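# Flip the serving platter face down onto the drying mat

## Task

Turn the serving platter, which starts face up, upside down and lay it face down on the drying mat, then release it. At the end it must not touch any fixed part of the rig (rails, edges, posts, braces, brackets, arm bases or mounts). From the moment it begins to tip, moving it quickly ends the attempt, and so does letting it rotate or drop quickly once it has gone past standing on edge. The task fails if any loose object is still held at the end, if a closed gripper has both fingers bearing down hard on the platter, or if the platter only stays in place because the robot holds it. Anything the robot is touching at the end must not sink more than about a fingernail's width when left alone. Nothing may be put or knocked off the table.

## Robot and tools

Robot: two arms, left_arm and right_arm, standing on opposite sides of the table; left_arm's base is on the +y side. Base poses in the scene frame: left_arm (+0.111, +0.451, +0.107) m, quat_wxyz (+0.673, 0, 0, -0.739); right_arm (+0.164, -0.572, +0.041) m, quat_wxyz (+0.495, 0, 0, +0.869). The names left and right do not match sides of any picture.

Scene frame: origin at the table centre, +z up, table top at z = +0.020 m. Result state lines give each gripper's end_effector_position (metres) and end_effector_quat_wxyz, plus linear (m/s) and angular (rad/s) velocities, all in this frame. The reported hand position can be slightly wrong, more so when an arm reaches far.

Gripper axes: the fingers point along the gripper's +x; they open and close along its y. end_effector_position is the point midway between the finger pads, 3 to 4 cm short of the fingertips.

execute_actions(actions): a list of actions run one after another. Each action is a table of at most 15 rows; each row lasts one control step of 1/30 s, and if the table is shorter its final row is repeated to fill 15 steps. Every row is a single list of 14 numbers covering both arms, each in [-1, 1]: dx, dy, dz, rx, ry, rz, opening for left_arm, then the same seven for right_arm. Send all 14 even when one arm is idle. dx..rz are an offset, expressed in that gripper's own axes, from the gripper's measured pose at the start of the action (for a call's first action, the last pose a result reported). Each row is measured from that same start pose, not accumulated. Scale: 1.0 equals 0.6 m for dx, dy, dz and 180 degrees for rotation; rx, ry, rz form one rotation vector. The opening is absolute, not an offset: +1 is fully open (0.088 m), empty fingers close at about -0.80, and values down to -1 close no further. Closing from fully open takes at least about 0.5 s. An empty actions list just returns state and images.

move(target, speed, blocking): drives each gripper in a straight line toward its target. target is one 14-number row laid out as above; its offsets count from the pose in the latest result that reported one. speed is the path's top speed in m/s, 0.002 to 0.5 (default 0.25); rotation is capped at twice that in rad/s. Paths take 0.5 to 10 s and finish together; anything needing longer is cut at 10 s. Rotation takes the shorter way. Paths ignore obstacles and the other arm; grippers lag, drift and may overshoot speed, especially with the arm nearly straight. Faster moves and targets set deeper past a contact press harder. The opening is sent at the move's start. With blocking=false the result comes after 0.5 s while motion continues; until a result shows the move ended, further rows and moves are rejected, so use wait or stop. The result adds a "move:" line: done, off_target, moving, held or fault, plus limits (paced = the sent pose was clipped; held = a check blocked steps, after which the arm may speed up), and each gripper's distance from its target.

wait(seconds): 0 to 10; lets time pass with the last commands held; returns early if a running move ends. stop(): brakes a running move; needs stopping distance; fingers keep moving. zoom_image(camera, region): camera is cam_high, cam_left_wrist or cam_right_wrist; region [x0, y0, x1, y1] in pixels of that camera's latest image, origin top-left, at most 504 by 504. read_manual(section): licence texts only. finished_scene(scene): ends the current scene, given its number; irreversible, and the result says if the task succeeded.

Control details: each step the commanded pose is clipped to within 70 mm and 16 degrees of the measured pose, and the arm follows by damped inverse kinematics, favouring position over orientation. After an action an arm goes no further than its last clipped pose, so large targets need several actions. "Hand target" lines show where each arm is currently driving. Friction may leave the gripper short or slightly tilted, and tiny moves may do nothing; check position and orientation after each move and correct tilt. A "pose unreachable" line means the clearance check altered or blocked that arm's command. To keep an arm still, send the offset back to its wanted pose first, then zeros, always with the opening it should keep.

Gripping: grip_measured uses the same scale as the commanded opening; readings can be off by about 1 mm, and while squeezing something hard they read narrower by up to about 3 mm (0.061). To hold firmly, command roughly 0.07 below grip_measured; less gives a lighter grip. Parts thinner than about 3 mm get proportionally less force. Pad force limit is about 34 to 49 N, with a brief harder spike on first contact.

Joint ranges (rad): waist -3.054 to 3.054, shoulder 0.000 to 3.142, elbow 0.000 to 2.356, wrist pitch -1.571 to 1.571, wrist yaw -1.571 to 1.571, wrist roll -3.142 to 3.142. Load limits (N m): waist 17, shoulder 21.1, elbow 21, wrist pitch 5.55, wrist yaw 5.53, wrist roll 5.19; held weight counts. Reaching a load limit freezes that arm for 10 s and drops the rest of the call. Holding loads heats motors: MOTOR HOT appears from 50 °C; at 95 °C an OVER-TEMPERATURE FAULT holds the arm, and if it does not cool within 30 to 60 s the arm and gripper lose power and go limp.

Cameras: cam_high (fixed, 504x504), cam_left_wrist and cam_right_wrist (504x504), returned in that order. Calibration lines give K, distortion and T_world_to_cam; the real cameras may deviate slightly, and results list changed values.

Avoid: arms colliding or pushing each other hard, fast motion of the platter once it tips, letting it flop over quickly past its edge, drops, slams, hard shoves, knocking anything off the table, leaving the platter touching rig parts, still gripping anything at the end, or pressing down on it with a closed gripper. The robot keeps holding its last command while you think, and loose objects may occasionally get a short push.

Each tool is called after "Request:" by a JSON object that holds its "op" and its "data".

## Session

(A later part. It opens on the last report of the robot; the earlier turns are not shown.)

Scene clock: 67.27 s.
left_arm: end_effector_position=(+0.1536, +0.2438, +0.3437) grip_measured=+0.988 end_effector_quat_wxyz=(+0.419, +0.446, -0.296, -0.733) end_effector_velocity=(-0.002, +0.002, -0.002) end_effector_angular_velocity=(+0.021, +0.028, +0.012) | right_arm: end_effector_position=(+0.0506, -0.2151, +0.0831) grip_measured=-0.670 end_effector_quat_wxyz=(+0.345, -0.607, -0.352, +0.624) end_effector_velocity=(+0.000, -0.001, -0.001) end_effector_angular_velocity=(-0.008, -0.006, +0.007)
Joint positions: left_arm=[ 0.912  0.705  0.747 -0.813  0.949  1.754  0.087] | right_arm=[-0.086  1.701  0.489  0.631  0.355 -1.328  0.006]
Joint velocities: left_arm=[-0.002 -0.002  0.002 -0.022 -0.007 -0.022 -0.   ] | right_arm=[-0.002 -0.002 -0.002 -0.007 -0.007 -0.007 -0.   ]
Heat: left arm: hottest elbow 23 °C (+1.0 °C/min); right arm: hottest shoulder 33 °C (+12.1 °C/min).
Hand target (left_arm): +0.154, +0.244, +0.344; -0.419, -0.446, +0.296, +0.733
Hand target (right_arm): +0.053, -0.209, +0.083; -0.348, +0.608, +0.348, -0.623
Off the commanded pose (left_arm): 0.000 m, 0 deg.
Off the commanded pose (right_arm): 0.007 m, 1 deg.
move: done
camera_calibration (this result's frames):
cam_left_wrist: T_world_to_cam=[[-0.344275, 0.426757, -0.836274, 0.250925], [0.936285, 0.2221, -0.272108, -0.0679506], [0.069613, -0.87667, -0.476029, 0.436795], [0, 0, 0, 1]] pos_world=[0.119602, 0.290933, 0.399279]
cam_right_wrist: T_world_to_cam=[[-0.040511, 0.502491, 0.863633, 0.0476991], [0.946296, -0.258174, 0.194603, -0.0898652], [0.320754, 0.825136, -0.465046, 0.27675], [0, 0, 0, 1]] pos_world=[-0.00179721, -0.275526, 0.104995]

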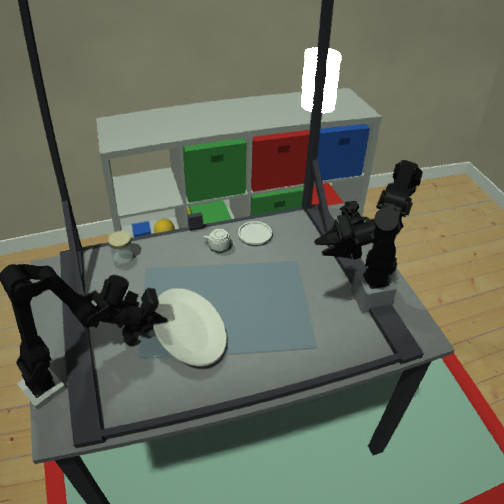

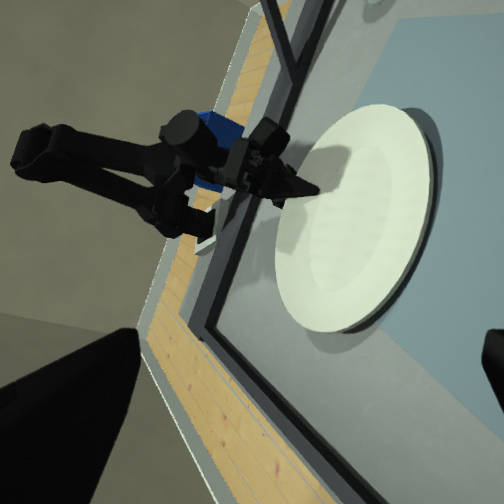

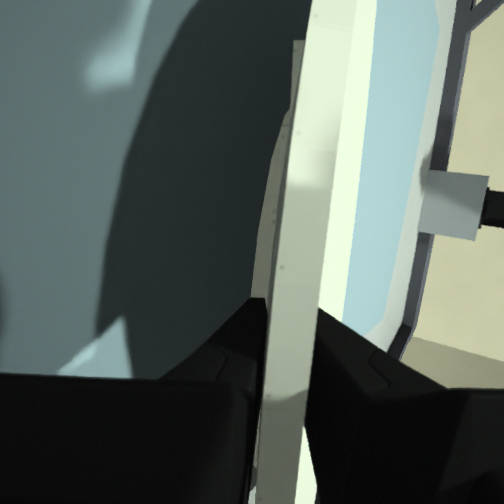

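Request:
{"op": "move", "data": {"target": [0,0,0,0,0,0,1,-0.142,-0.285,-0.033,0,0,0.31,-1], "speed": 0.1}}

Request:
{"op": "move", "data": {"target": [0,0,0,0,0,0,1,0,0,0,0.5,0,0,-1], "speed": 0.14}}

Scene clock: 72.77 s.
left_arm: end_effector_position=(+0.1536, +0.2438, +0.3437) grip_measured=+0.988 end_effector_quat_wxyz=(+0.419, +0.446, -0.296, -0.733) end_effector_velocity=(-0.002, +0.002, -0.001) end_effector_angular_velocity=(+0.018, +0.025, +0.012) | right_arm: end_effector_position=(+0.0733, -0.2035, +0.2506) grip_measured=-0.674 end_effector_quat_wxyz=(+0.021, -0.698, -0.036, +0.715) end_effector_velocity=(-0.002, -0.002, +0.001) end_effector_angular_velocity=(-0.007, +0.020, +0.007)
Joint positions: left_arm=[ 0.912  0.705  0.747 -0.813  0.949  1.754  0.087] | right_arm=[-0.295  1.969  2.054 -1.572 -0.006 -1.353  0.006]
Joint velocities: left_arm=[-0.002 -0.007  0.002 -0.022 -0.007 -0.022 -0.   ] | right_arm=[-0.002 -0.002  0.002 -0.007 -0.022 -0.007 -0.001]
Heat: left arm: hottest elbow 23 °C (+1.0 °C/min); right arm: hottest shoulder 33 °C (+10.0 °C/min).
Hand target (left_arm): +0.154, +0.244, +0.344; -0.419, -0.446, +0.296, +0.733
Hand target (right_arm): +0.074, -0.201, +0.273; -0.046, +0.691, +0.062, -0.719
Off the commanded pose (left_arm): 0.000 m, 0 deg.
Off the commanded pose (right_arm): 0.023 m, 1 deg.
joint sent to its limit (right arm) — the command would take joint 4 (wrist pitch) past its lower limit, so that joint was sent only as far as its limit.
move: off_target (right_arm)
camera_calibration (this result's frames):
cam_left_wrist: T_world_to_cam=[[-0.344275, 0.426757, -0.836274, 0.250925], [0.936285, 0.2221, -0.272108, -0.0679506], [0.069613, -0.87667, -0.476029, 0.436795], [0, 0, 0, 1]] pos_world=[0.119602, 0.290933, 0.399279]
cam_right_wrist: T_world_to_cam=[[-0.0638489, 0.993558, 0.0936214, 0.192708], [0.945202, 0.0301082, 0.325095, -0.114925], [0.320182, 0.109248, -0.941036, 0.311394], [0, 0, 0, 1]] pos_world=[0.0212285, -0.222026, 0.312353]

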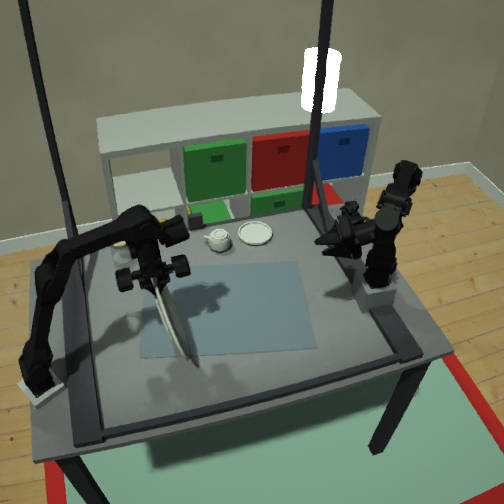

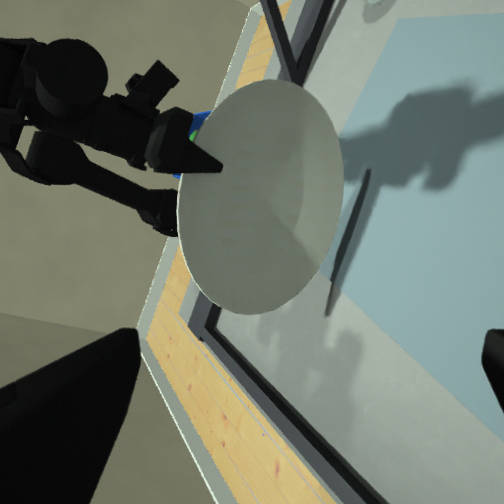

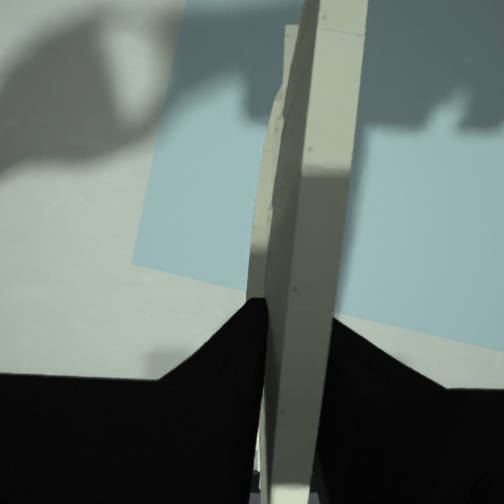

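Scene clock: 78.73 s.
left_arm: end_effector_position=(+0.1536, +0.2438, +0.3437) grip_measured=+0.988 end_effector_quat_wxyz=(+0.419, +0.446, -0.296, -0.733) end_effector_velocity=(-0.001, -0.000, -0.001) end_effector_angular_velocity=(-0.004, +0.008, -0.005) | right_arm: end_effector_position=(+0.0723, -0.2026, +0.2370) grip_measured=-0.674 end_effector_quat_wxyz=(+0.498, -0.491, +0.488, +0.522) end_effector_velocity=(+0.003, -0.005, +0.002) end_effector_angular_velocity=(-0.015, -0.011, -0.010)
Joint positions: left_arm=[ 0.912  0.705  0.747 -0.813  0.949  1.754  0.087] | right_arm=[-0.295  1.996  2.038 -1.569 -0.011  0.212  0.006]
Joint velocities: left_arm=[-0.002 -0.002 -0.007  0.007  0.007 -0.007 -0.   ] | right_arm=[-0.002 -0.007 -0.002 -0.022  0.007  0.007 -0.   ]
Heat: left arm: hottest elbow 24 °C (+2.0 °C/min); right arm: hottest shoulder 35 °C (+9.0 °C/min).
Hand target (left_arm): +0.154, +0.244, +0.344; -0.419, -0.446, +0.296, +0.733
Hand target (right_arm): +0.073, -0.204, +0.250; +0.508, -0.479, +0.481, +0.531
Off the commanded pose (left_arm): 0.000 m, 0 deg.
Off the commanded pose (right_arm): 0.014 m, 2 deg.
move: off_target (right_arm)
camera_calibration (this result's frames):
cam_left_wrist: T_world_to_cam=[[-0.344275, 0.426757, -0.836274, 0.250925], [0.936285, 0.2221, -0.272108, -0.0679506], [0.069613, -0.87667, -0.476029, 0.436795], [0, 0, 0, 1]] pos_world=[0.119602, 0.290933, 0.399279]
cam_right_wrist: T_world_to_cam=[[0.997482, 0.0706698, -0.00603063, -0.0470618], [0.0691074, -0.949242, 0.30686, -0.240342], [0.0159612, -0.306504, -0.951735, 0.239117], [0, 0, 0, 1]] pos_world=[0.059736, -0.151526, 0.301044]

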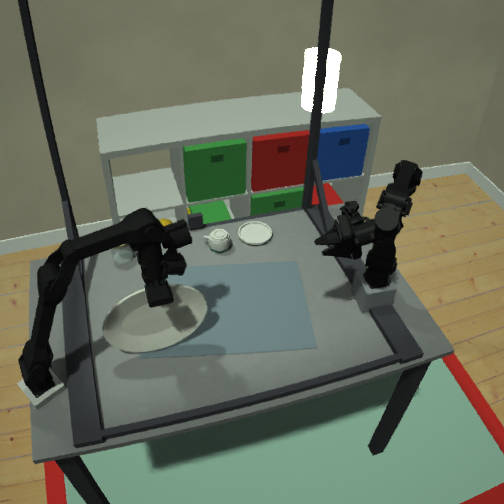

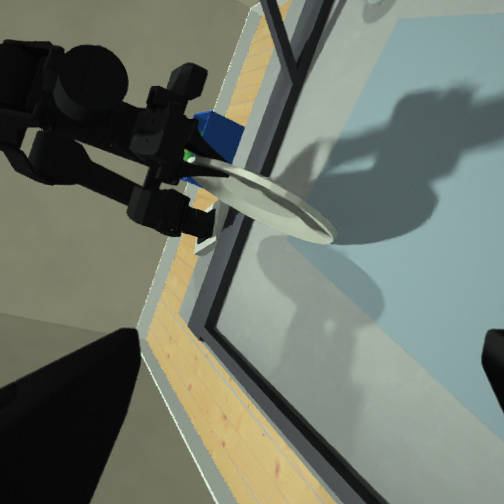

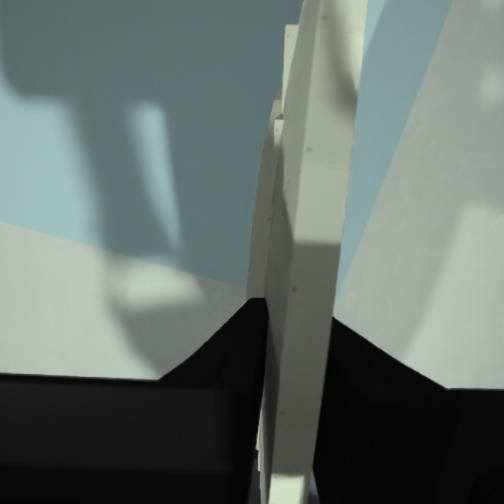

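Request:
{"op": "move", "data": {"target": [0,0,0,0,0,0,1,-0.06,0,0,0.5,0,0,-1], "speed": 0.14}}

Scene clock: 84.90 s.
left_arm: end_effector_position=(+0.1536, +0.2438, +0.3437) grip_measured=+0.988 end_effector_quat_wxyz=(+0.419, +0.446, -0.296, -0.733) end_effector_velocity=(-0.001, +0.001, -0.003) end_effector_angular_velocity=(+0.014, +0.021, +0.012) | right_arm: end_effector_position=(+0.0751, -0.2045, +0.2430) grip_measured=-0.674 end_effector_quat_wxyz=(+0.700, +0.009, +0.713, +0.030) end_effector_velocity=(+0.000, -0.002, +0.000) end_effector_angular_velocity=(-0.009, +0.005, +0.005)
Joint positions: left_arm=[ 0.912  0.705  0.747 -0.813  0.949  1.754  0.087] | right_arm=[-0.299  1.977  2.036 -1.57  -0.006  1.777  0.006]
Joint velocities: left_arm=[-0.002 -0.007 -0.007 -0.007 -0.007 -0.022 -0.   ] | right_arm=[-0.002 -0.002 -0.002 -0.007 -0.007 -0.007 -0.   ]
Heat: left arm: hottest elbow 24 °C (+2.0 °C/min); right arm: hottest shoulder 37 °C (+4.1 °C/min).
Hand target (left_arm): +0.154, +0.244, +0.344; -0.419, -0.446, +0.296, +0.733
Hand target (right_arm): +0.074, -0.206, +0.272; +0.690, +0.041, +0.721, +0.060
Off the commanded pose (left_arm): 0.000 m, 0 deg.
Off the commanded pose (right_arm): 0.030 m, 1 deg.
joint sent to its limit (right arm) — the command would take joint 4 (wrist pitch) past its lower limit, so that joint was sent only as far as its limit.
move: off_target (right_arm)
camera_calibration (this result's frames):
cam_left_wrist: T_world_to_cam=[[-0.344275, 0.426757, -0.836274, 0.250925], [0.936285, 0.2221, -0.272108, -0.0679506], [0.069613, -0.87667, -0.476029, 0.436795], [0, 0, 0, 1]] pos_world=[0.119602, 0.290933, 0.399279]
cam_right_wrist: T_world_to_cam=[[0.0729528, -0.996348, -0.0443663, -0.189127], [-0.929285, -0.0840582, 0.359671, -0.0050847], [-0.362086, 0.01499, -0.932024, 0.333578], [0, 0, 0, 1]] pos_world=[0.129856, -0.193864, 0.30434]

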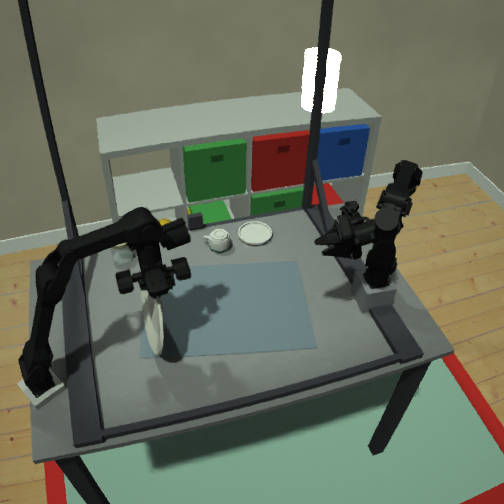

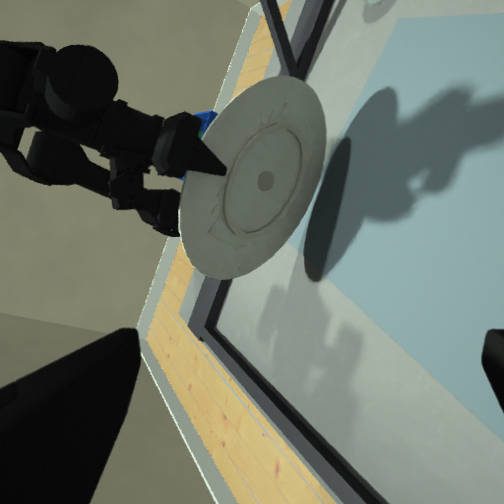

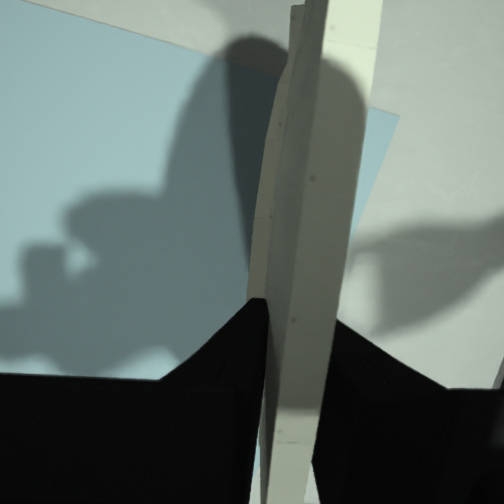

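Request:
{"op": "move", "data": {"target": [0,0,0,0,0,0,1,-0.03,0.13,-0.1,0,0,0.16,-1], "speed": 0.07}}

Scene clock: 89.07 s.
left_arm: end_effector_position=(+0.1536, +0.2438, +0.3437) grip_measured=+0.988 end_effector_quat_wxyz=(+0.419, +0.446, -0.296, -0.733) end_effector_velocity=(+0.001, -0.000, -0.002) end_effector_angular_velocity=(+0.008, +0.014, +0.012) | right_arm: end_effector_position=(+0.0138, -0.1324, +0.2419) grip_measured=-0.686 end_effector_quat_wxyz=(+0.683, +0.160, +0.689, +0.181) end_effector_velocity=(-0.003, -0.003, -0.001) end_effector_angular_velocity=(-0.014, +0.005, +0.032)
Joint positions: left_arm=[ 0.912  0.705  0.747 -0.813  0.949  1.754  0.087] | right_arm=[-0.153  1.96   1.908 -1.058  0.16   1.884  0.005]
Joint velocities: left_arm=[-0.002 -0.002 -0.007  0.007 -0.007 -0.022 -0.   ] | right_arm=[ 0.002 -0.002 -0.002 -0.007 -0.022 -0.022  0.   ]
Heat: left arm: hottest elbow 24 °C (+2.0 °C/min); right arm: hottest shoulder 38 °C (+0.0 °C/min).
Hand target (left_arm): +0.154, +0.244, +0.344; -0.419, -0.446, +0.296, +0.733
Hand target (right_arm): +0.014, -0.130, +0.266; +0.671, +0.187, +0.688, +0.203
Off the commanded pose (left_arm): 0.000 m, 0 deg.
Off the commanded pose (right_arm): 0.025 m, 4 deg.
move: off_target (right_arm)
camera_calibration (this result's frames):
cam_left_wrist: T_world_to_cam=[[-0.344275, 0.426757, -0.836274, 0.250925], [0.936285, 0.2221, -0.272108, -0.0679506], [0.069613, -0.87667, -0.476029, 0.436795], [0, 0, 0, 1]] pos_world=[0.119602, 0.290933, 0.399279]
cam_right_wrist: T_world_to_cam=[[0.0707597, -0.88728, -0.455772, 0.00117151], [-0.930875, -0.222918, 0.289448, -0.0569655], [-0.358421, 0.403785, -0.84172, 0.33888], [0, 0, 0, 1]] pos_world=[0.0683508, -0.148494, 0.302264]

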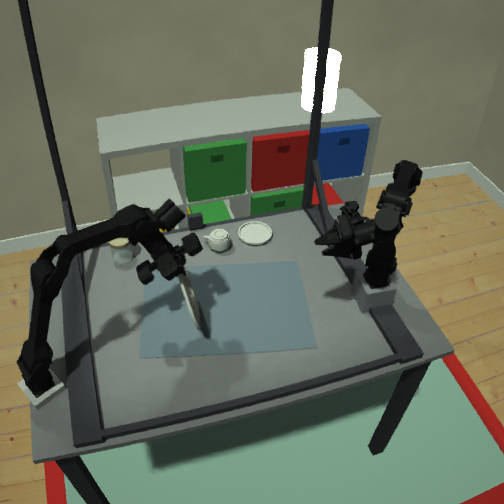

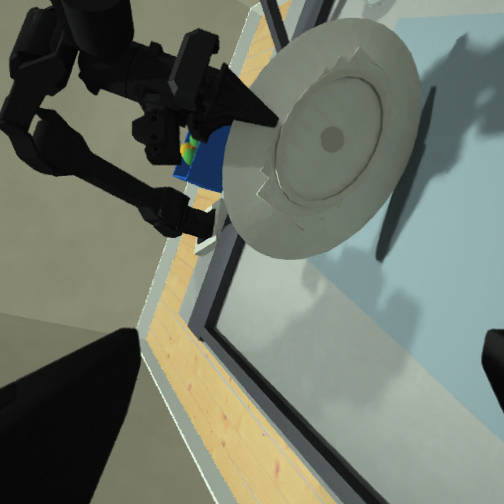

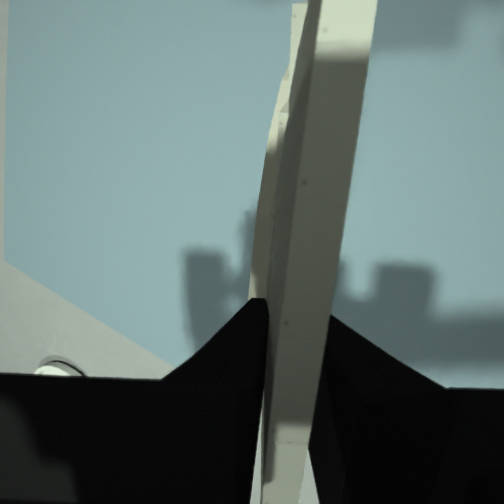

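Request:
{"op": "move", "data": {"target": [0,0,0,0,0,0,1,0.11,0.09,0,0,0,0,-1], "speed": 0.04}}

Scene clock: 91.77 s.
left_arm: end_effector_position=(+0.1536, +0.2438, +0.3437) grip_measured=+0.988 end_effector_quat_wxyz=(+0.419, +0.446, -0.296, -0.733) end_effector_velocity=(+0.001, +0.001, -0.006) end_effector_angular_velocity=(+0.031, +0.016, +0.016) | right_arm: end_effector_position=(+0.0157, -0.0678, +0.2307) grip_measured=-0.428 end_effector_quat_wxyz=(+0.680, +0.160, +0.691, +0.184) end_effector_velocity=(-0.001, +0.004, -0.001) end_effector_angular_velocity=(+0.000, +0.003, +0.007)
Joint positions: left_arm=[ 0.912  0.705  0.747 -0.813  0.949  1.754  0.087] | right_arm=[-0.212  2.243  2.296 -1.147  0.128  1.827  0.018]
Joint velocities: left_arm=[-0.002  0.002 -0.002 -0.022 -0.022 -0.007  0.   ] | right_arm=[-0.002  0.022  0.032 -0.007 -0.007 -0.007 -0.   ]
Heat: left arm: hottest elbow 24 °C (+2.0 °C/min); right arm: hottest shoulder 38 °C (-1.0 °C/min).
Hand target (left_arm): +0.154, +0.244, +0.344; -0.419, -0.446, +0.296, +0.733
Hand target (right_arm): +0.012, -0.055, +0.209; +0.683, +0.160, +0.689, +0.181
Off the commanded pose (left_arm): 0.000 m, 0 deg.
Off the commanded pose (right_arm): 0.026 m, 1 deg.
move: off_target (right_arm)
camera_calibration (this result's frames):
cam_left_wrist: T_world_to_cam=[[-0.344275, 0.426757, -0.836274, 0.250925], [0.936285, 0.2221, -0.272108, -0.0679506], [0.069613, -0.87667, -0.476029, 0.436795], [0, 0, 0, 1]] pos_world=[0.119602, 0.290933, 0.399279]
cam_right_wrist: T_world_to_cam=[[0.0734787, -0.884385, -0.460939, 0.0545876], [-0.927625, -0.230326, 0.294044, -0.0392148], [-0.366214, 0.405973, -0.837301, 0.30328], [0, 0, 0, 1]] pos_world=[0.0706776, -0.083879, 0.290629]

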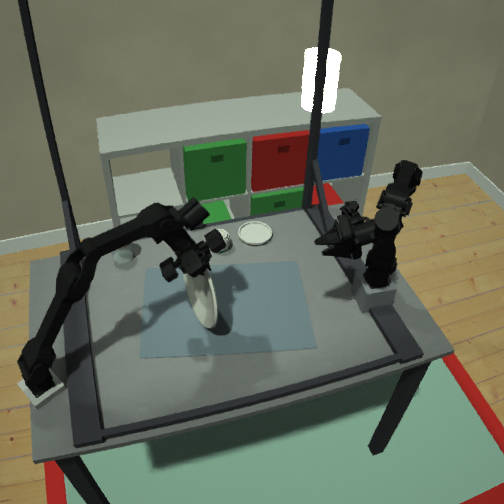

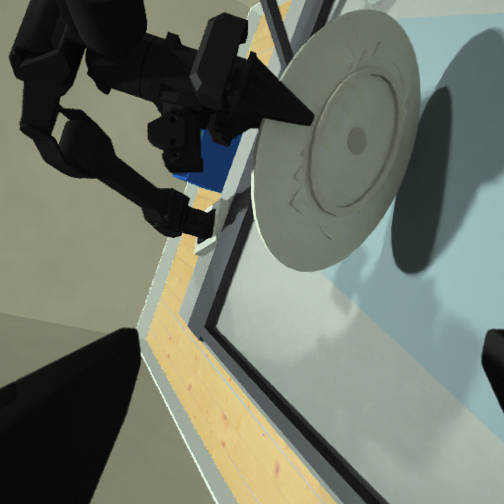

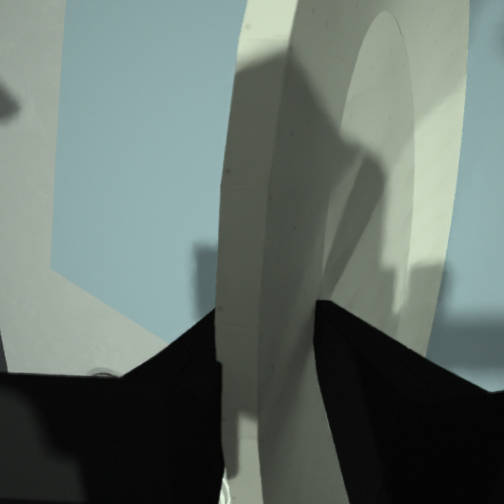

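Request:
{"op": "move", "data": {"target": [0,0,0,0,0,0,1,0.0,-0.15,0,0,0,0.1,-1], "speed": 0.04}}

Scene clock: 96.27 s.
left_arm: end_effector_position=(+0.1536, +0.2438, +0.3437) grip_measured=+0.988 end_effector_quat_wxyz=(+0.419, +0.446, -0.296, -0.733) end_effector_velocity=(-0.000, +0.001, -0.002) end_effector_angular_velocity=(+0.011, +0.008, +0.006) | right_arm: end_effector_position=(+0.0220, -0.1482, +0.2175) grip_measured=-0.444 end_effector_quat_wxyz=(+0.632, +0.286, +0.654, +0.303) end_effector_velocity=(-0.000, -0.005, -0.003) end_effector_angular_velocity=(-0.008, +0.007, +0.018)
Joint positions: left_arm=[ 0.912  0.705  0.747 -0.813  0.949  1.754  0.087] | right_arm=[-0.12   1.651  1.229 -0.324  0.273  1.839  0.017]
Joint velocities: left_arm=[-0.002 -0.002 -0.002 -0.007 -0.007 -0.007  0.   ] | right_arm=[-0.002 -0.017 -0.027  0.007 -0.022 -0.007  0.   ]
Heat: left arm: hottest elbow 24 °C (+2.0 °C/min); right arm: hottest shoulder 36 °C (-4.0 °C/min).
Hand target (left_arm): +0.154, +0.244, +0.344; -0.419, -0.446, +0.296, +0.733
Hand target (right_arm): +0.019, -0.149, +0.188; +0.643, +0.267, +0.657, +0.288
Off the commanded pose (left_arm): 0.000 m, 0 deg.
Off the commanded pose (right_arm): 0.030 m, 3 deg.
move: off_target (right_arm)
camera_calibration (this result's frames):
cam_left_wrist: T_world_to_cam=[[-0.344275, 0.426757, -0.836274, 0.250925], [0.936285, 0.2221, -0.272108, -0.0679506], [0.069613, -0.87667, -0.476029, 0.436795], [0, 0, 0, 1]] pos_world=[0.119602, 0.290933, 0.399279]
cam_right_wrist: T_world_to_cam=[[0.0533449, -0.660926, -0.748553, 0.0730276], [-0.92335, -0.318086, 0.215048, -0.0438756], [-0.380235, 0.679705, -0.627234, 0.322377], [0, 0, 0, 1]] pos_world=[0.0781707, -0.184811, 0.266306]

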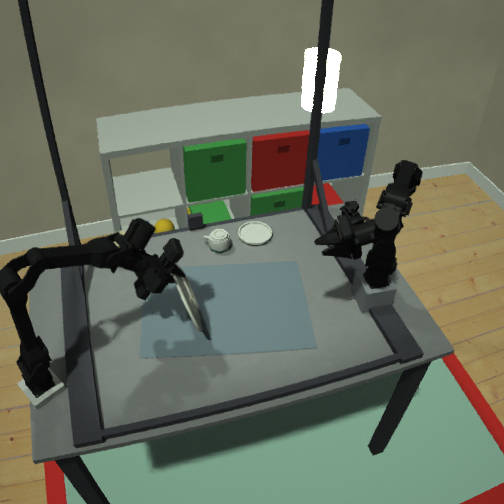

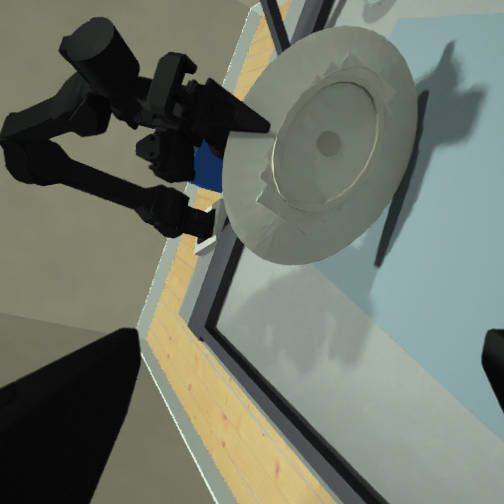

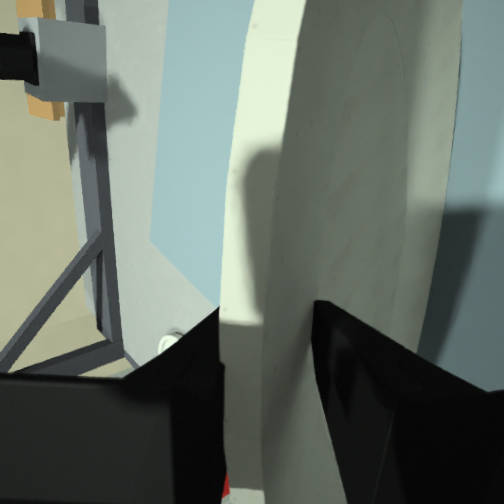

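Request:
{"op": "move", "data": {"target": [0,0,0,0,0,0,1,0.075,-0.012,0,0,0,0.09,-1], "speed": 0.035}}

Scene clock: 101.90 s.
left_arm: end_effector_position=(+0.1536, +0.2438, +0.3437) grip_measured=+0.988 end_effector_quat_wxyz=(+0.419, +0.446, -0.296, -0.733) end_effector_velocity=(-0.002, +0.001, -0.003) end_effector_angular_velocity=(+0.011, +0.008, +0.001) | right_arm: end_effector_position=(+0.0198, -0.1238, +0.1767) grip_measured=-0.674 end_effector_quat_wxyz=(+0.589, +0.364, +0.612, +0.382) end_effector_velocity=(-0.000, +0.001, -0.002) end_effector_angular_velocity=(+0.007, -0.027, +0.020)
Joint positions: left_arm=[ 0.912  0.705  0.747 -0.813  0.949  1.754  0.087] | right_arm=[-0.12   1.746  0.967  0.293  0.328  1.756  0.006]
Joint velocities: left_arm=[-0.007 -0.007 -0.007 -0.007 -0.007 -0.007  0.   ] | right_arm=[-0.002  0.007 -0.007  0.022 -0.007 -0.037 -0.   ]
Heat: left arm: hottest elbow 24 °C (+1.0 °C/min); right arm: hottest shoulder 35 °C (-5.1 °C/min).
Hand target (left_arm): +0.154, +0.244, +0.344; -0.419, -0.446, +0.296, +0.733
Hand target (right_arm): +0.020, -0.119, +0.183; +0.583, +0.375, +0.607, +0.388
Off the commanded pose (left_arm): 0.000 m, 0 deg.
Off the commanded pose (right_arm): 0.008 m, 2 deg.
move: done
camera_calibration (this result's frames):
cam_left_wrist: T_world_to_cam=[[-0.344275, 0.426757, -0.836274, 0.250925], [0.936285, 0.2221, -0.272108, -0.0679506], [0.069613, -0.87667, -0.476029, 0.436795], [0, 0, 0, 1]] pos_world=[0.119602, 0.290933, 0.399279]
cam_right_wrist: T_world_to_cam=[[0.0486998, -0.451127, -0.89113, 0.109907], [-0.921932, -0.36356, 0.133666, -0.0206703], [-0.384279, 0.815051, -0.433614, 0.261971], [0, 0, 0, 1]] pos_world=[0.0762609, -0.171452, 0.214299]

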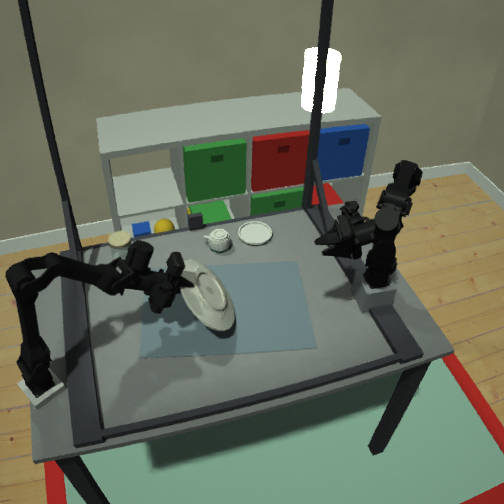

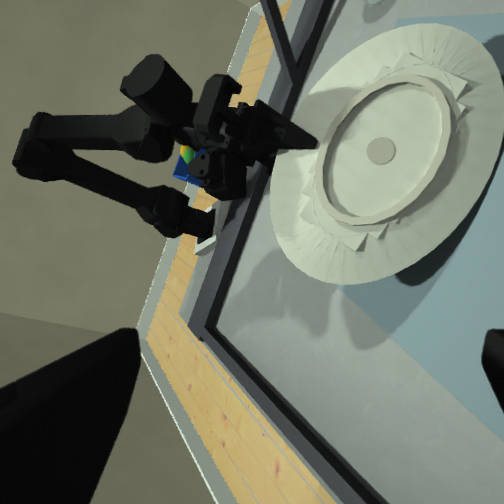

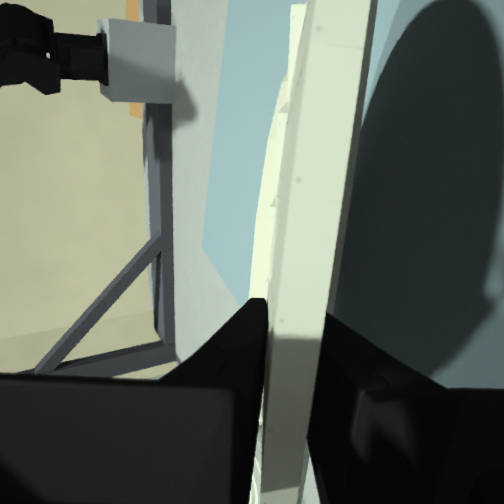

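Request:
{"op": "move", "data": {"target": [0,0,0,0,0,0,1,0.022,-0.118,0,0,0,0,-0.5], "speed": 0.03}}

Scene clock: 104.73 s.
left_arm: end_effector_position=(+0.1536, +0.2438, +0.3437) grip_measured=+0.988 end_effector_quat_wxyz=(+0.419, +0.446, -0.296, -0.733) end_effector_velocity=(-0.002, +0.001, -0.004) end_effector_angular_velocity=(+0.010, -0.001, -0.005) | right_arm: end_effector_position=(+0.0187, -0.1411, +0.1283) grip_measured=-0.496 end_effector_quat_wxyz=(+0.577, +0.383, +0.605, +0.392) end_effector_velocity=(-0.000, -0.004, -0.006) end_effector_angular_velocity=(-0.011, -0.023, +0.018)
Joint positions: left_arm=[ 0.912  0.705  0.747 -0.813  0.949  1.754  0.087] | right_arm=[-0.09   1.834  0.787  0.608  0.366  1.766  0.015]
Joint velocities: left_arm=[-0.007 -0.002 -0.007 -0.007 -0.007  0.007  0.   ] | right_arm=[ 0.002  0.002 -0.017  0.007 -0.007 -0.022 -0.   ]
Heat: left arm: hottest elbow 24 °C (+1.0 °C/min); right arm: hottest shoulder 34 °C (-6.0 °C/min).
Hand target (left_arm): +0.154, +0.244, +0.344; -0.419, -0.446, +0.296, +0.733
Hand target (right_arm): +0.020, -0.144, +0.108; +0.589, +0.364, +0.612, +0.382
Off the commanded pose (left_arm): 0.000 m, 0 deg.
Off the commanded pose (right_arm): 0.021 m, 3 deg.
move: off_target (right_arm)
camera_calibration (this result's frames):
cam_left_wrist: T_world_to_cam=[[-0.344275, 0.426757, -0.836274, 0.250925], [0.936285, 0.2221, -0.272108, -0.0679506], [0.069613, -0.87667, -0.476029, 0.436795], [0, 0, 0, 1]] pos_world=[0.119602, 0.290933, 0.399279]
cam_right_wrist: T_world_to_cam=[[0.033255, -0.407404, -0.912643, 0.0683253], [-0.923201, -0.362336, 0.128107, -0.0206324], [-0.382875, 0.838293, -0.388165, 0.25211], [0, 0, 0, 1]] pos_world=[0.0752067, -0.190982, 0.16286]

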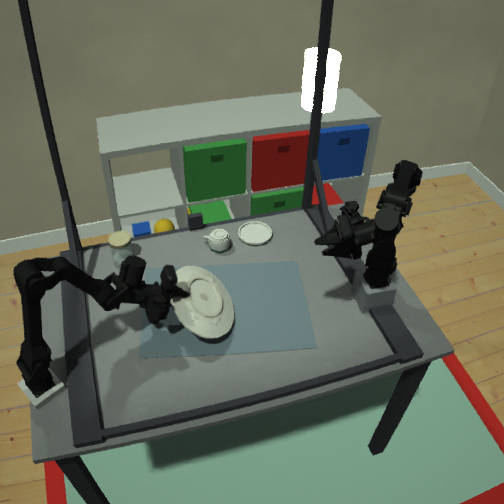

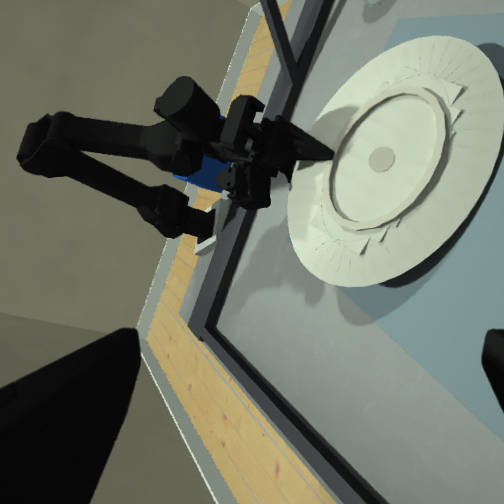

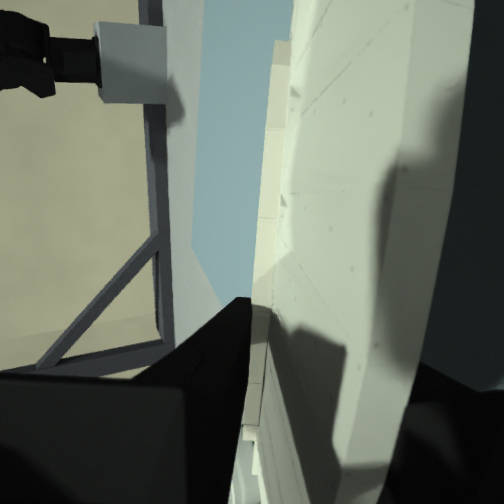

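Request:
{"op": "move", "data": {"target": [0,0,0,0,0,0,1,-0.01,-0.1,0,0,0,-0.04,-0.1], "speed": 0.03}}

Scene clock: 108.20 s.
left_arm: end_effector_position=(+0.1536, +0.2438, +0.3437) grip_measured=+0.988 end_effector_quat_wxyz=(+0.419, +0.446, -0.296, -0.733) end_effector_velocity=(-0.002, +0.000, +0.002) end_effector_angular_velocity=(-0.010, +0.001, -0.005) | right_arm: end_effector_position=(+0.0219, -0.1612, +0.0897) grip_measured=-0.102 end_effector_quat_wxyz=(+0.596, +0.360, +0.620, +0.363) end_effector_velocity=(-0.001, -0.003, -0.004) end_effector_angular_velocity=(-0.021, -0.013, +0.012)
Joint positions: left_arm=[ 0.912  0.705  0.747 -0.813  0.949  1.754  0.087] | right_arm=[-0.076  1.874  0.719  0.619  0.368  1.812  0.034]
Joint velocities: left_arm=[-0.002 -0.007 -0.002  0.007  0.007 -0.007 -0.   ] | right_arm=[ 0.002 -0.002 -0.002 -0.022 -0.007 -0.007 -0.   ]
Heat: left arm: hottest elbow 24 °C (+1.0 °C/min); right arm: hottest shoulder 33 °C (-6.1 °C/min).
Hand target (left_arm): +0.154, +0.244, +0.344; -0.419, -0.446, +0.296, +0.733
Hand target (right_arm): +0.019, -0.171, +0.076; +0.601, +0.345, +0.628, +0.356
Off the commanded pose (left_arm): 0.000 m, 0 deg.
Off the commanded pose (right_arm): 0.017 m, 2 deg.
move: off_target (right_arm)
camera_calibration (this result's frames):
cam_left_wrist: T_world_to_cam=[[-0.344275, 0.426757, -0.836274, 0.250925], [0.936285, 0.2221, -0.272108, -0.0679506], [0.069613, -0.87667, -0.476029, 0.436795], [0, 0, 0, 1]] pos_world=[0.119602, 0.290933, 0.399279]
cam_right_wrist: T_world_to_cam=[[0.0314379, -0.487196, -0.872727, 0.00837752], [-0.926498, -0.341788, 0.157427, -0.0192367], [-0.374985, 0.80363, -0.462131, 0.256048], [0, 0, 0, 1]] pos_world=[0.077928, -0.208261, 0.128667]

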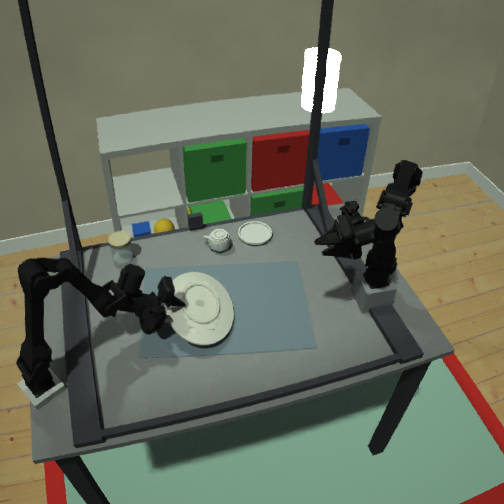

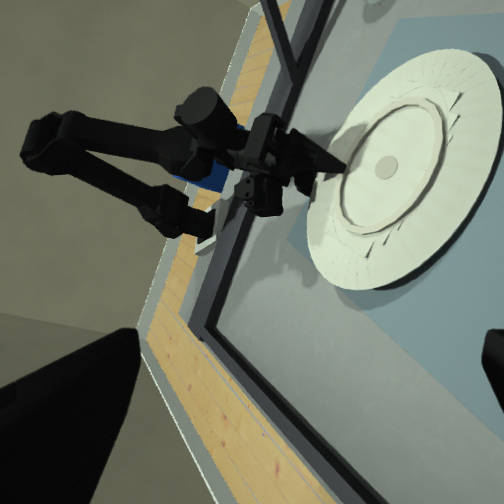

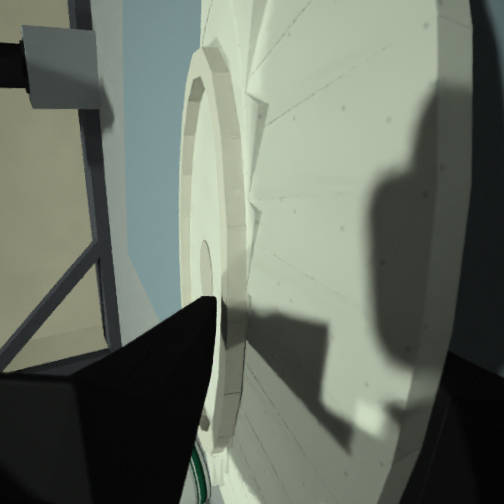

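Request:
{"op": "move", "data": {"target": [0,0,0,0,0,0,1,-0.055,-0.035,0,0,0,-0.05,-0.1], "speed": 0.02}}

Scene clock: 112.53 s.
left_arm: end_effector_position=(+0.1536, +0.2438, +0.3437) grip_measured=+0.988 end_effector_quat_wxyz=(+0.419, +0.446, -0.296, -0.733) end_effector_velocity=(-0.000, +0.001, -0.002) end_effector_angular_velocity=(+0.011, +0.008, +0.006) | right_arm: end_effector_position=(+0.0244, -0.1876, +0.0987) grip_measured=-0.095 end_effector_quat_wxyz=(+0.616, +0.332, +0.638, +0.322) end_effector_velocity=(+0.000, -0.005, -0.002) end_effector_angular_velocity=(-0.017, -0.010, +0.012)
Joint positions: left_arm=[ 0.912  0.705  0.747 -0.813  0.949  1.754  0.087] | right_arm=[-0.053  1.734  0.708  0.365  0.368  1.886  0.034]
Joint velocities: left_arm=[-0.002 -0.002 -0.002 -0.007 -0.007 -0.007 -0.   ] | right_arm=[ 0.002 -0.012 -0.007 -0.022 -0.007 -0.007 -0.   ]
Heat: left arm: hottest elbow 24 °C (+1.0 °C/min); right arm: hottest shoulder 33 °C (-5.0 °C/min).
Hand target (left_arm): +0.154, +0.244, +0.344; -0.419, -0.446, +0.296, +0.733
Hand target (right_arm): +0.023, -0.200, +0.087; +0.623, +0.310, +0.646, +0.316
Off the commanded pose (left_arm): 0.000 m, 0 deg.
Off the commanded pose (right_arm): 0.017 m, 3 deg.
move: off_target (right_arm)
camera_calibration (this result's frames):
cam_left_wrist: T_world_to_cam=[[-0.344275, 0.426757, -0.836274, 0.250925], [0.936285, 0.2221, -0.272108, -0.0679506], [0.069613, -0.87667, -0.476029, 0.436795], [0, 0, 0, 1]] pos_world=[0.119602, 0.290933, 0.399279]
cam_right_wrist: T_world_to_cam=[[0.0171222, -0.582262, -0.812821, -0.0201089], [-0.930332, -0.307116, 0.200404, -0.0250265], [-0.366318, 0.752762, -0.546955, 0.2809], [0, 0, 0, 1]] pos_world=[0.07996, -0.230845, 0.14231]

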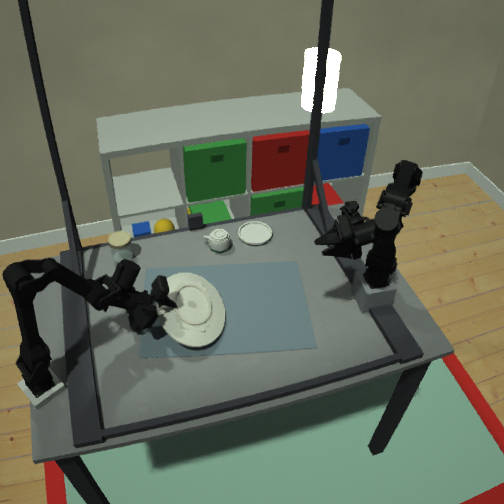

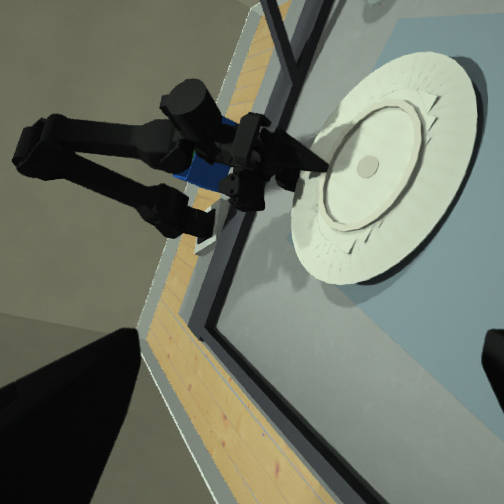

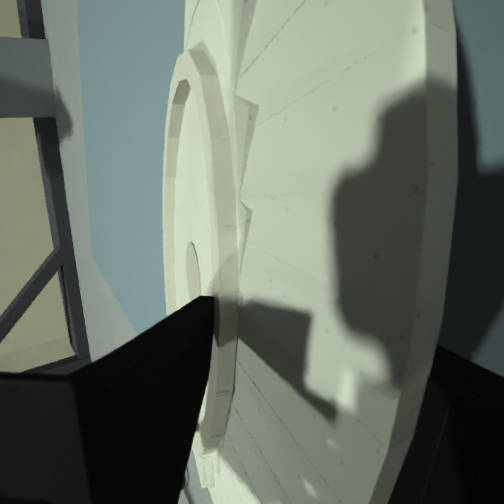

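Request:
{"op": "move", "data": {"target": [0,0,0,0,0,0,1,0.0,0.0,0,0,0,0,0.45], "speed": 0.02}}

Request:
{"op": "move", "data": {"target": [0,0,0,0,0,0,1,-0.06,-0.03,0,0,0,0,0.45], "speed": 0.02}}

Scene clock: 113.50 s.
left_arm: end_effector_position=(+0.1536, +0.2438, +0.3437) grip_measured=+0.988 end_effector_quat_wxyz=(+0.419, +0.446, -0.296, -0.733) end_effector_velocity=(-0.004, -0.000, +0.003) end_effector_angular_velocity=(-0.010, +0.034, -0.008) | right_arm: end_effector_position=(+0.0258, -0.1941, +0.0863) grip_measured=+0.447 end_effector_quat_wxyz=(+0.625, +0.315, +0.641, +0.314) end_effector_velocity=(-0.000, +0.001, +0.003) end_effector_angular_velocity=(+0.009, +0.004, +0.008)
Joint positions: left_arm=[ 0.912  0.705  0.747 -0.813  0.949  1.754  0.087] | right_arm=[-0.051  1.747  0.695  0.351  0.36   1.886  0.061]
Joint velocities: left_arm=[-0.007 -0.007 -0.002  0.007  0.022 -0.037 -0.   ] | right_arm=[-0.002 -0.007 -0.002  0.007 -0.007 -0.007  0.001]
Heat: left arm: hottest elbow 24 °C (+1.0 °C/min); right arm: hottest shoulder 33 °C (-5.0 °C/min).
Hand target (left_arm): +0.154, +0.244, +0.344; -0.419, -0.446, +0.296, +0.733
Hand target (right_arm): +0.025, -0.188, +0.099; +0.616, +0.332, +0.638, +0.322
Off the commanded pose (left_arm): 0.000 m, 0 deg.
Off the commanded pose (right_arm): 0.014 m, 2 deg.
move: off_target (right_arm)
camera_calibration (this result's frames):
cam_left_wrist: T_world_to_cam=[[-0.344275, 0.426757, -0.836274, 0.250925], [0.936285, 0.2221, -0.272108, -0.0679506], [0.069613, -0.87667, -0.476029, 0.436795], [0, 0, 0, 1]] pos_world=[0.119602, 0.290933, 0.399279]
cam_right_wrist: T_world_to_cam=[[0.033235, -0.613465, -0.789023, -0.0425092], [-0.930919, -0.306294, 0.198931, -0.0229012], [-0.36371, 0.727905, -0.581266, 0.277659], [0, 0, 0, 1]] pos_world=[0.0810809, -0.235202, 0.132409]

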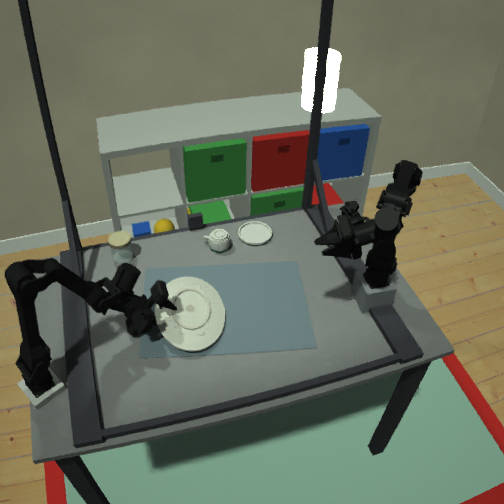

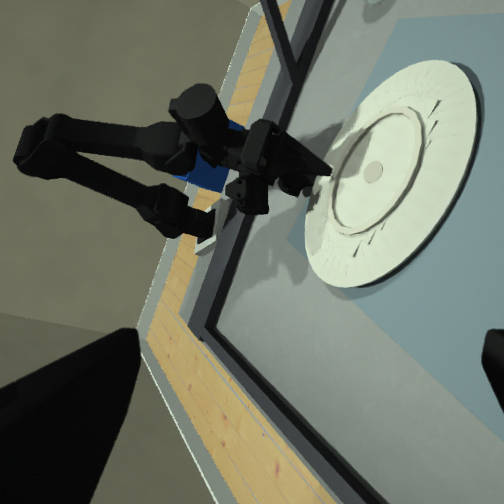

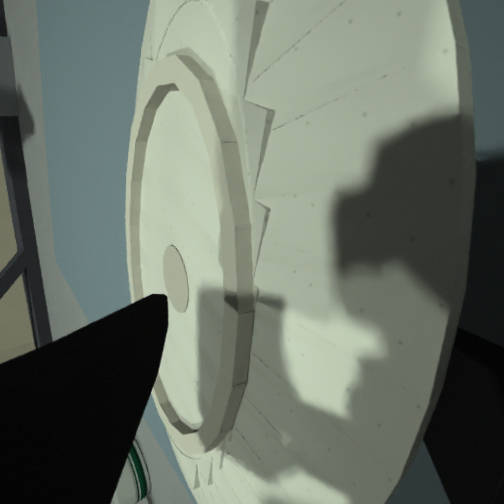

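Scene clock: 115.77 s.
left_arm: end_effector_position=(+0.1536, +0.2438, +0.3437) grip_measured=+0.988 end_effector_quat_wxyz=(+0.419, +0.446, -0.296, -0.733) end_effector_velocity=(-0.000, +0.000, -0.003) end_effector_angular_velocity=(+0.014, +0.012, +0.006) | right_arm: end_effector_position=(+0.0251, -0.2301, +0.0950) grip_measured=+0.448 end_effector_quat_wxyz=(+0.624, +0.316, +0.641, +0.316) end_effector_velocity=(+0.001, -0.002, -0.001) end_effector_angular_velocity=(-0.009, +0.018, -0.010)
Joint positions: left_arm=[ 0.912  0.705  0.747 -0.813  0.949  1.754  0.087] | right_arm=[0.015 1.61  0.585 0.311 0.409 1.93  0.061]
Joint velocities: left_arm=[-0.002  0.002 -0.002 -0.007 -0.007 -0.007 -0.   ] | right_arm=[-0.002 -0.007 -0.007 -0.007 -0.007  0.022 -0.   ]
Heat: left arm: hottest elbow 24 °C (+1.0 °C/min); right arm: hottest shoulder 33 °C (-4.0 °C/min).
Hand target (left_arm): +0.154, +0.244, +0.344; -0.419, -0.446, +0.296, +0.733
Hand target (right_arm): +0.027, -0.234, +0.094; +0.625, +0.315, +0.641, +0.314
Off the commanded pose (left_arm): 0.000 m, 0 deg.
Off the commanded pose (right_arm): 0.004 m, 0 deg.
move: done
camera_calibration (this result's frames):
cam_left_wrist: T_world_to_cam=[[-0.344275, 0.426757, -0.836274, 0.250925], [0.936285, 0.2221, -0.272108, -0.0679506], [0.069613, -0.87667, -0.476029, 0.436795], [0, 0, 0, 1]] pos_world=[0.119602, 0.290933, 0.399279]
cam_right_wrist: T_world_to_cam=[[0.0335244, -0.609951, -0.79173, -0.0567081], [-0.929722, -0.309713, 0.199237, -0.0372105], [-0.366734, 0.729409, -0.577468, 0.308711], [0, 0, 0, 1]] pos_world=[0.0805204, -0.27129, 0.140787]

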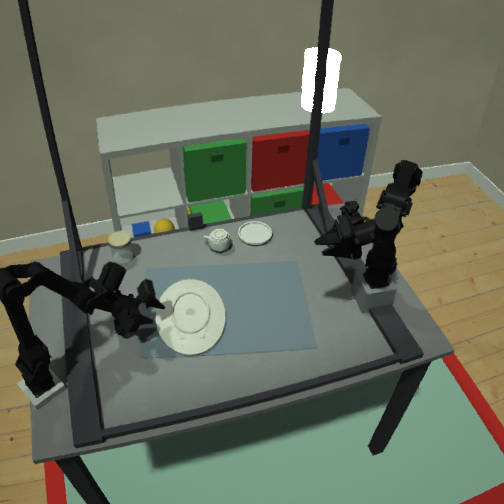

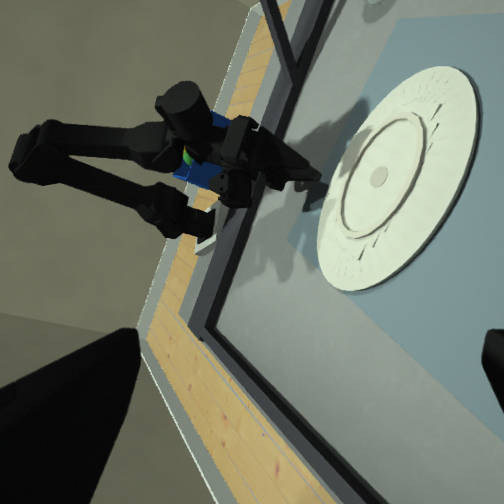

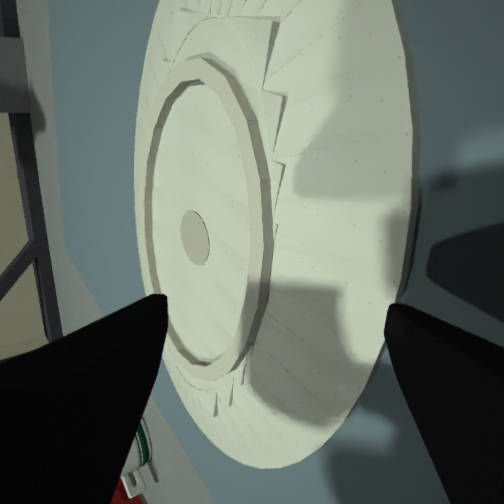

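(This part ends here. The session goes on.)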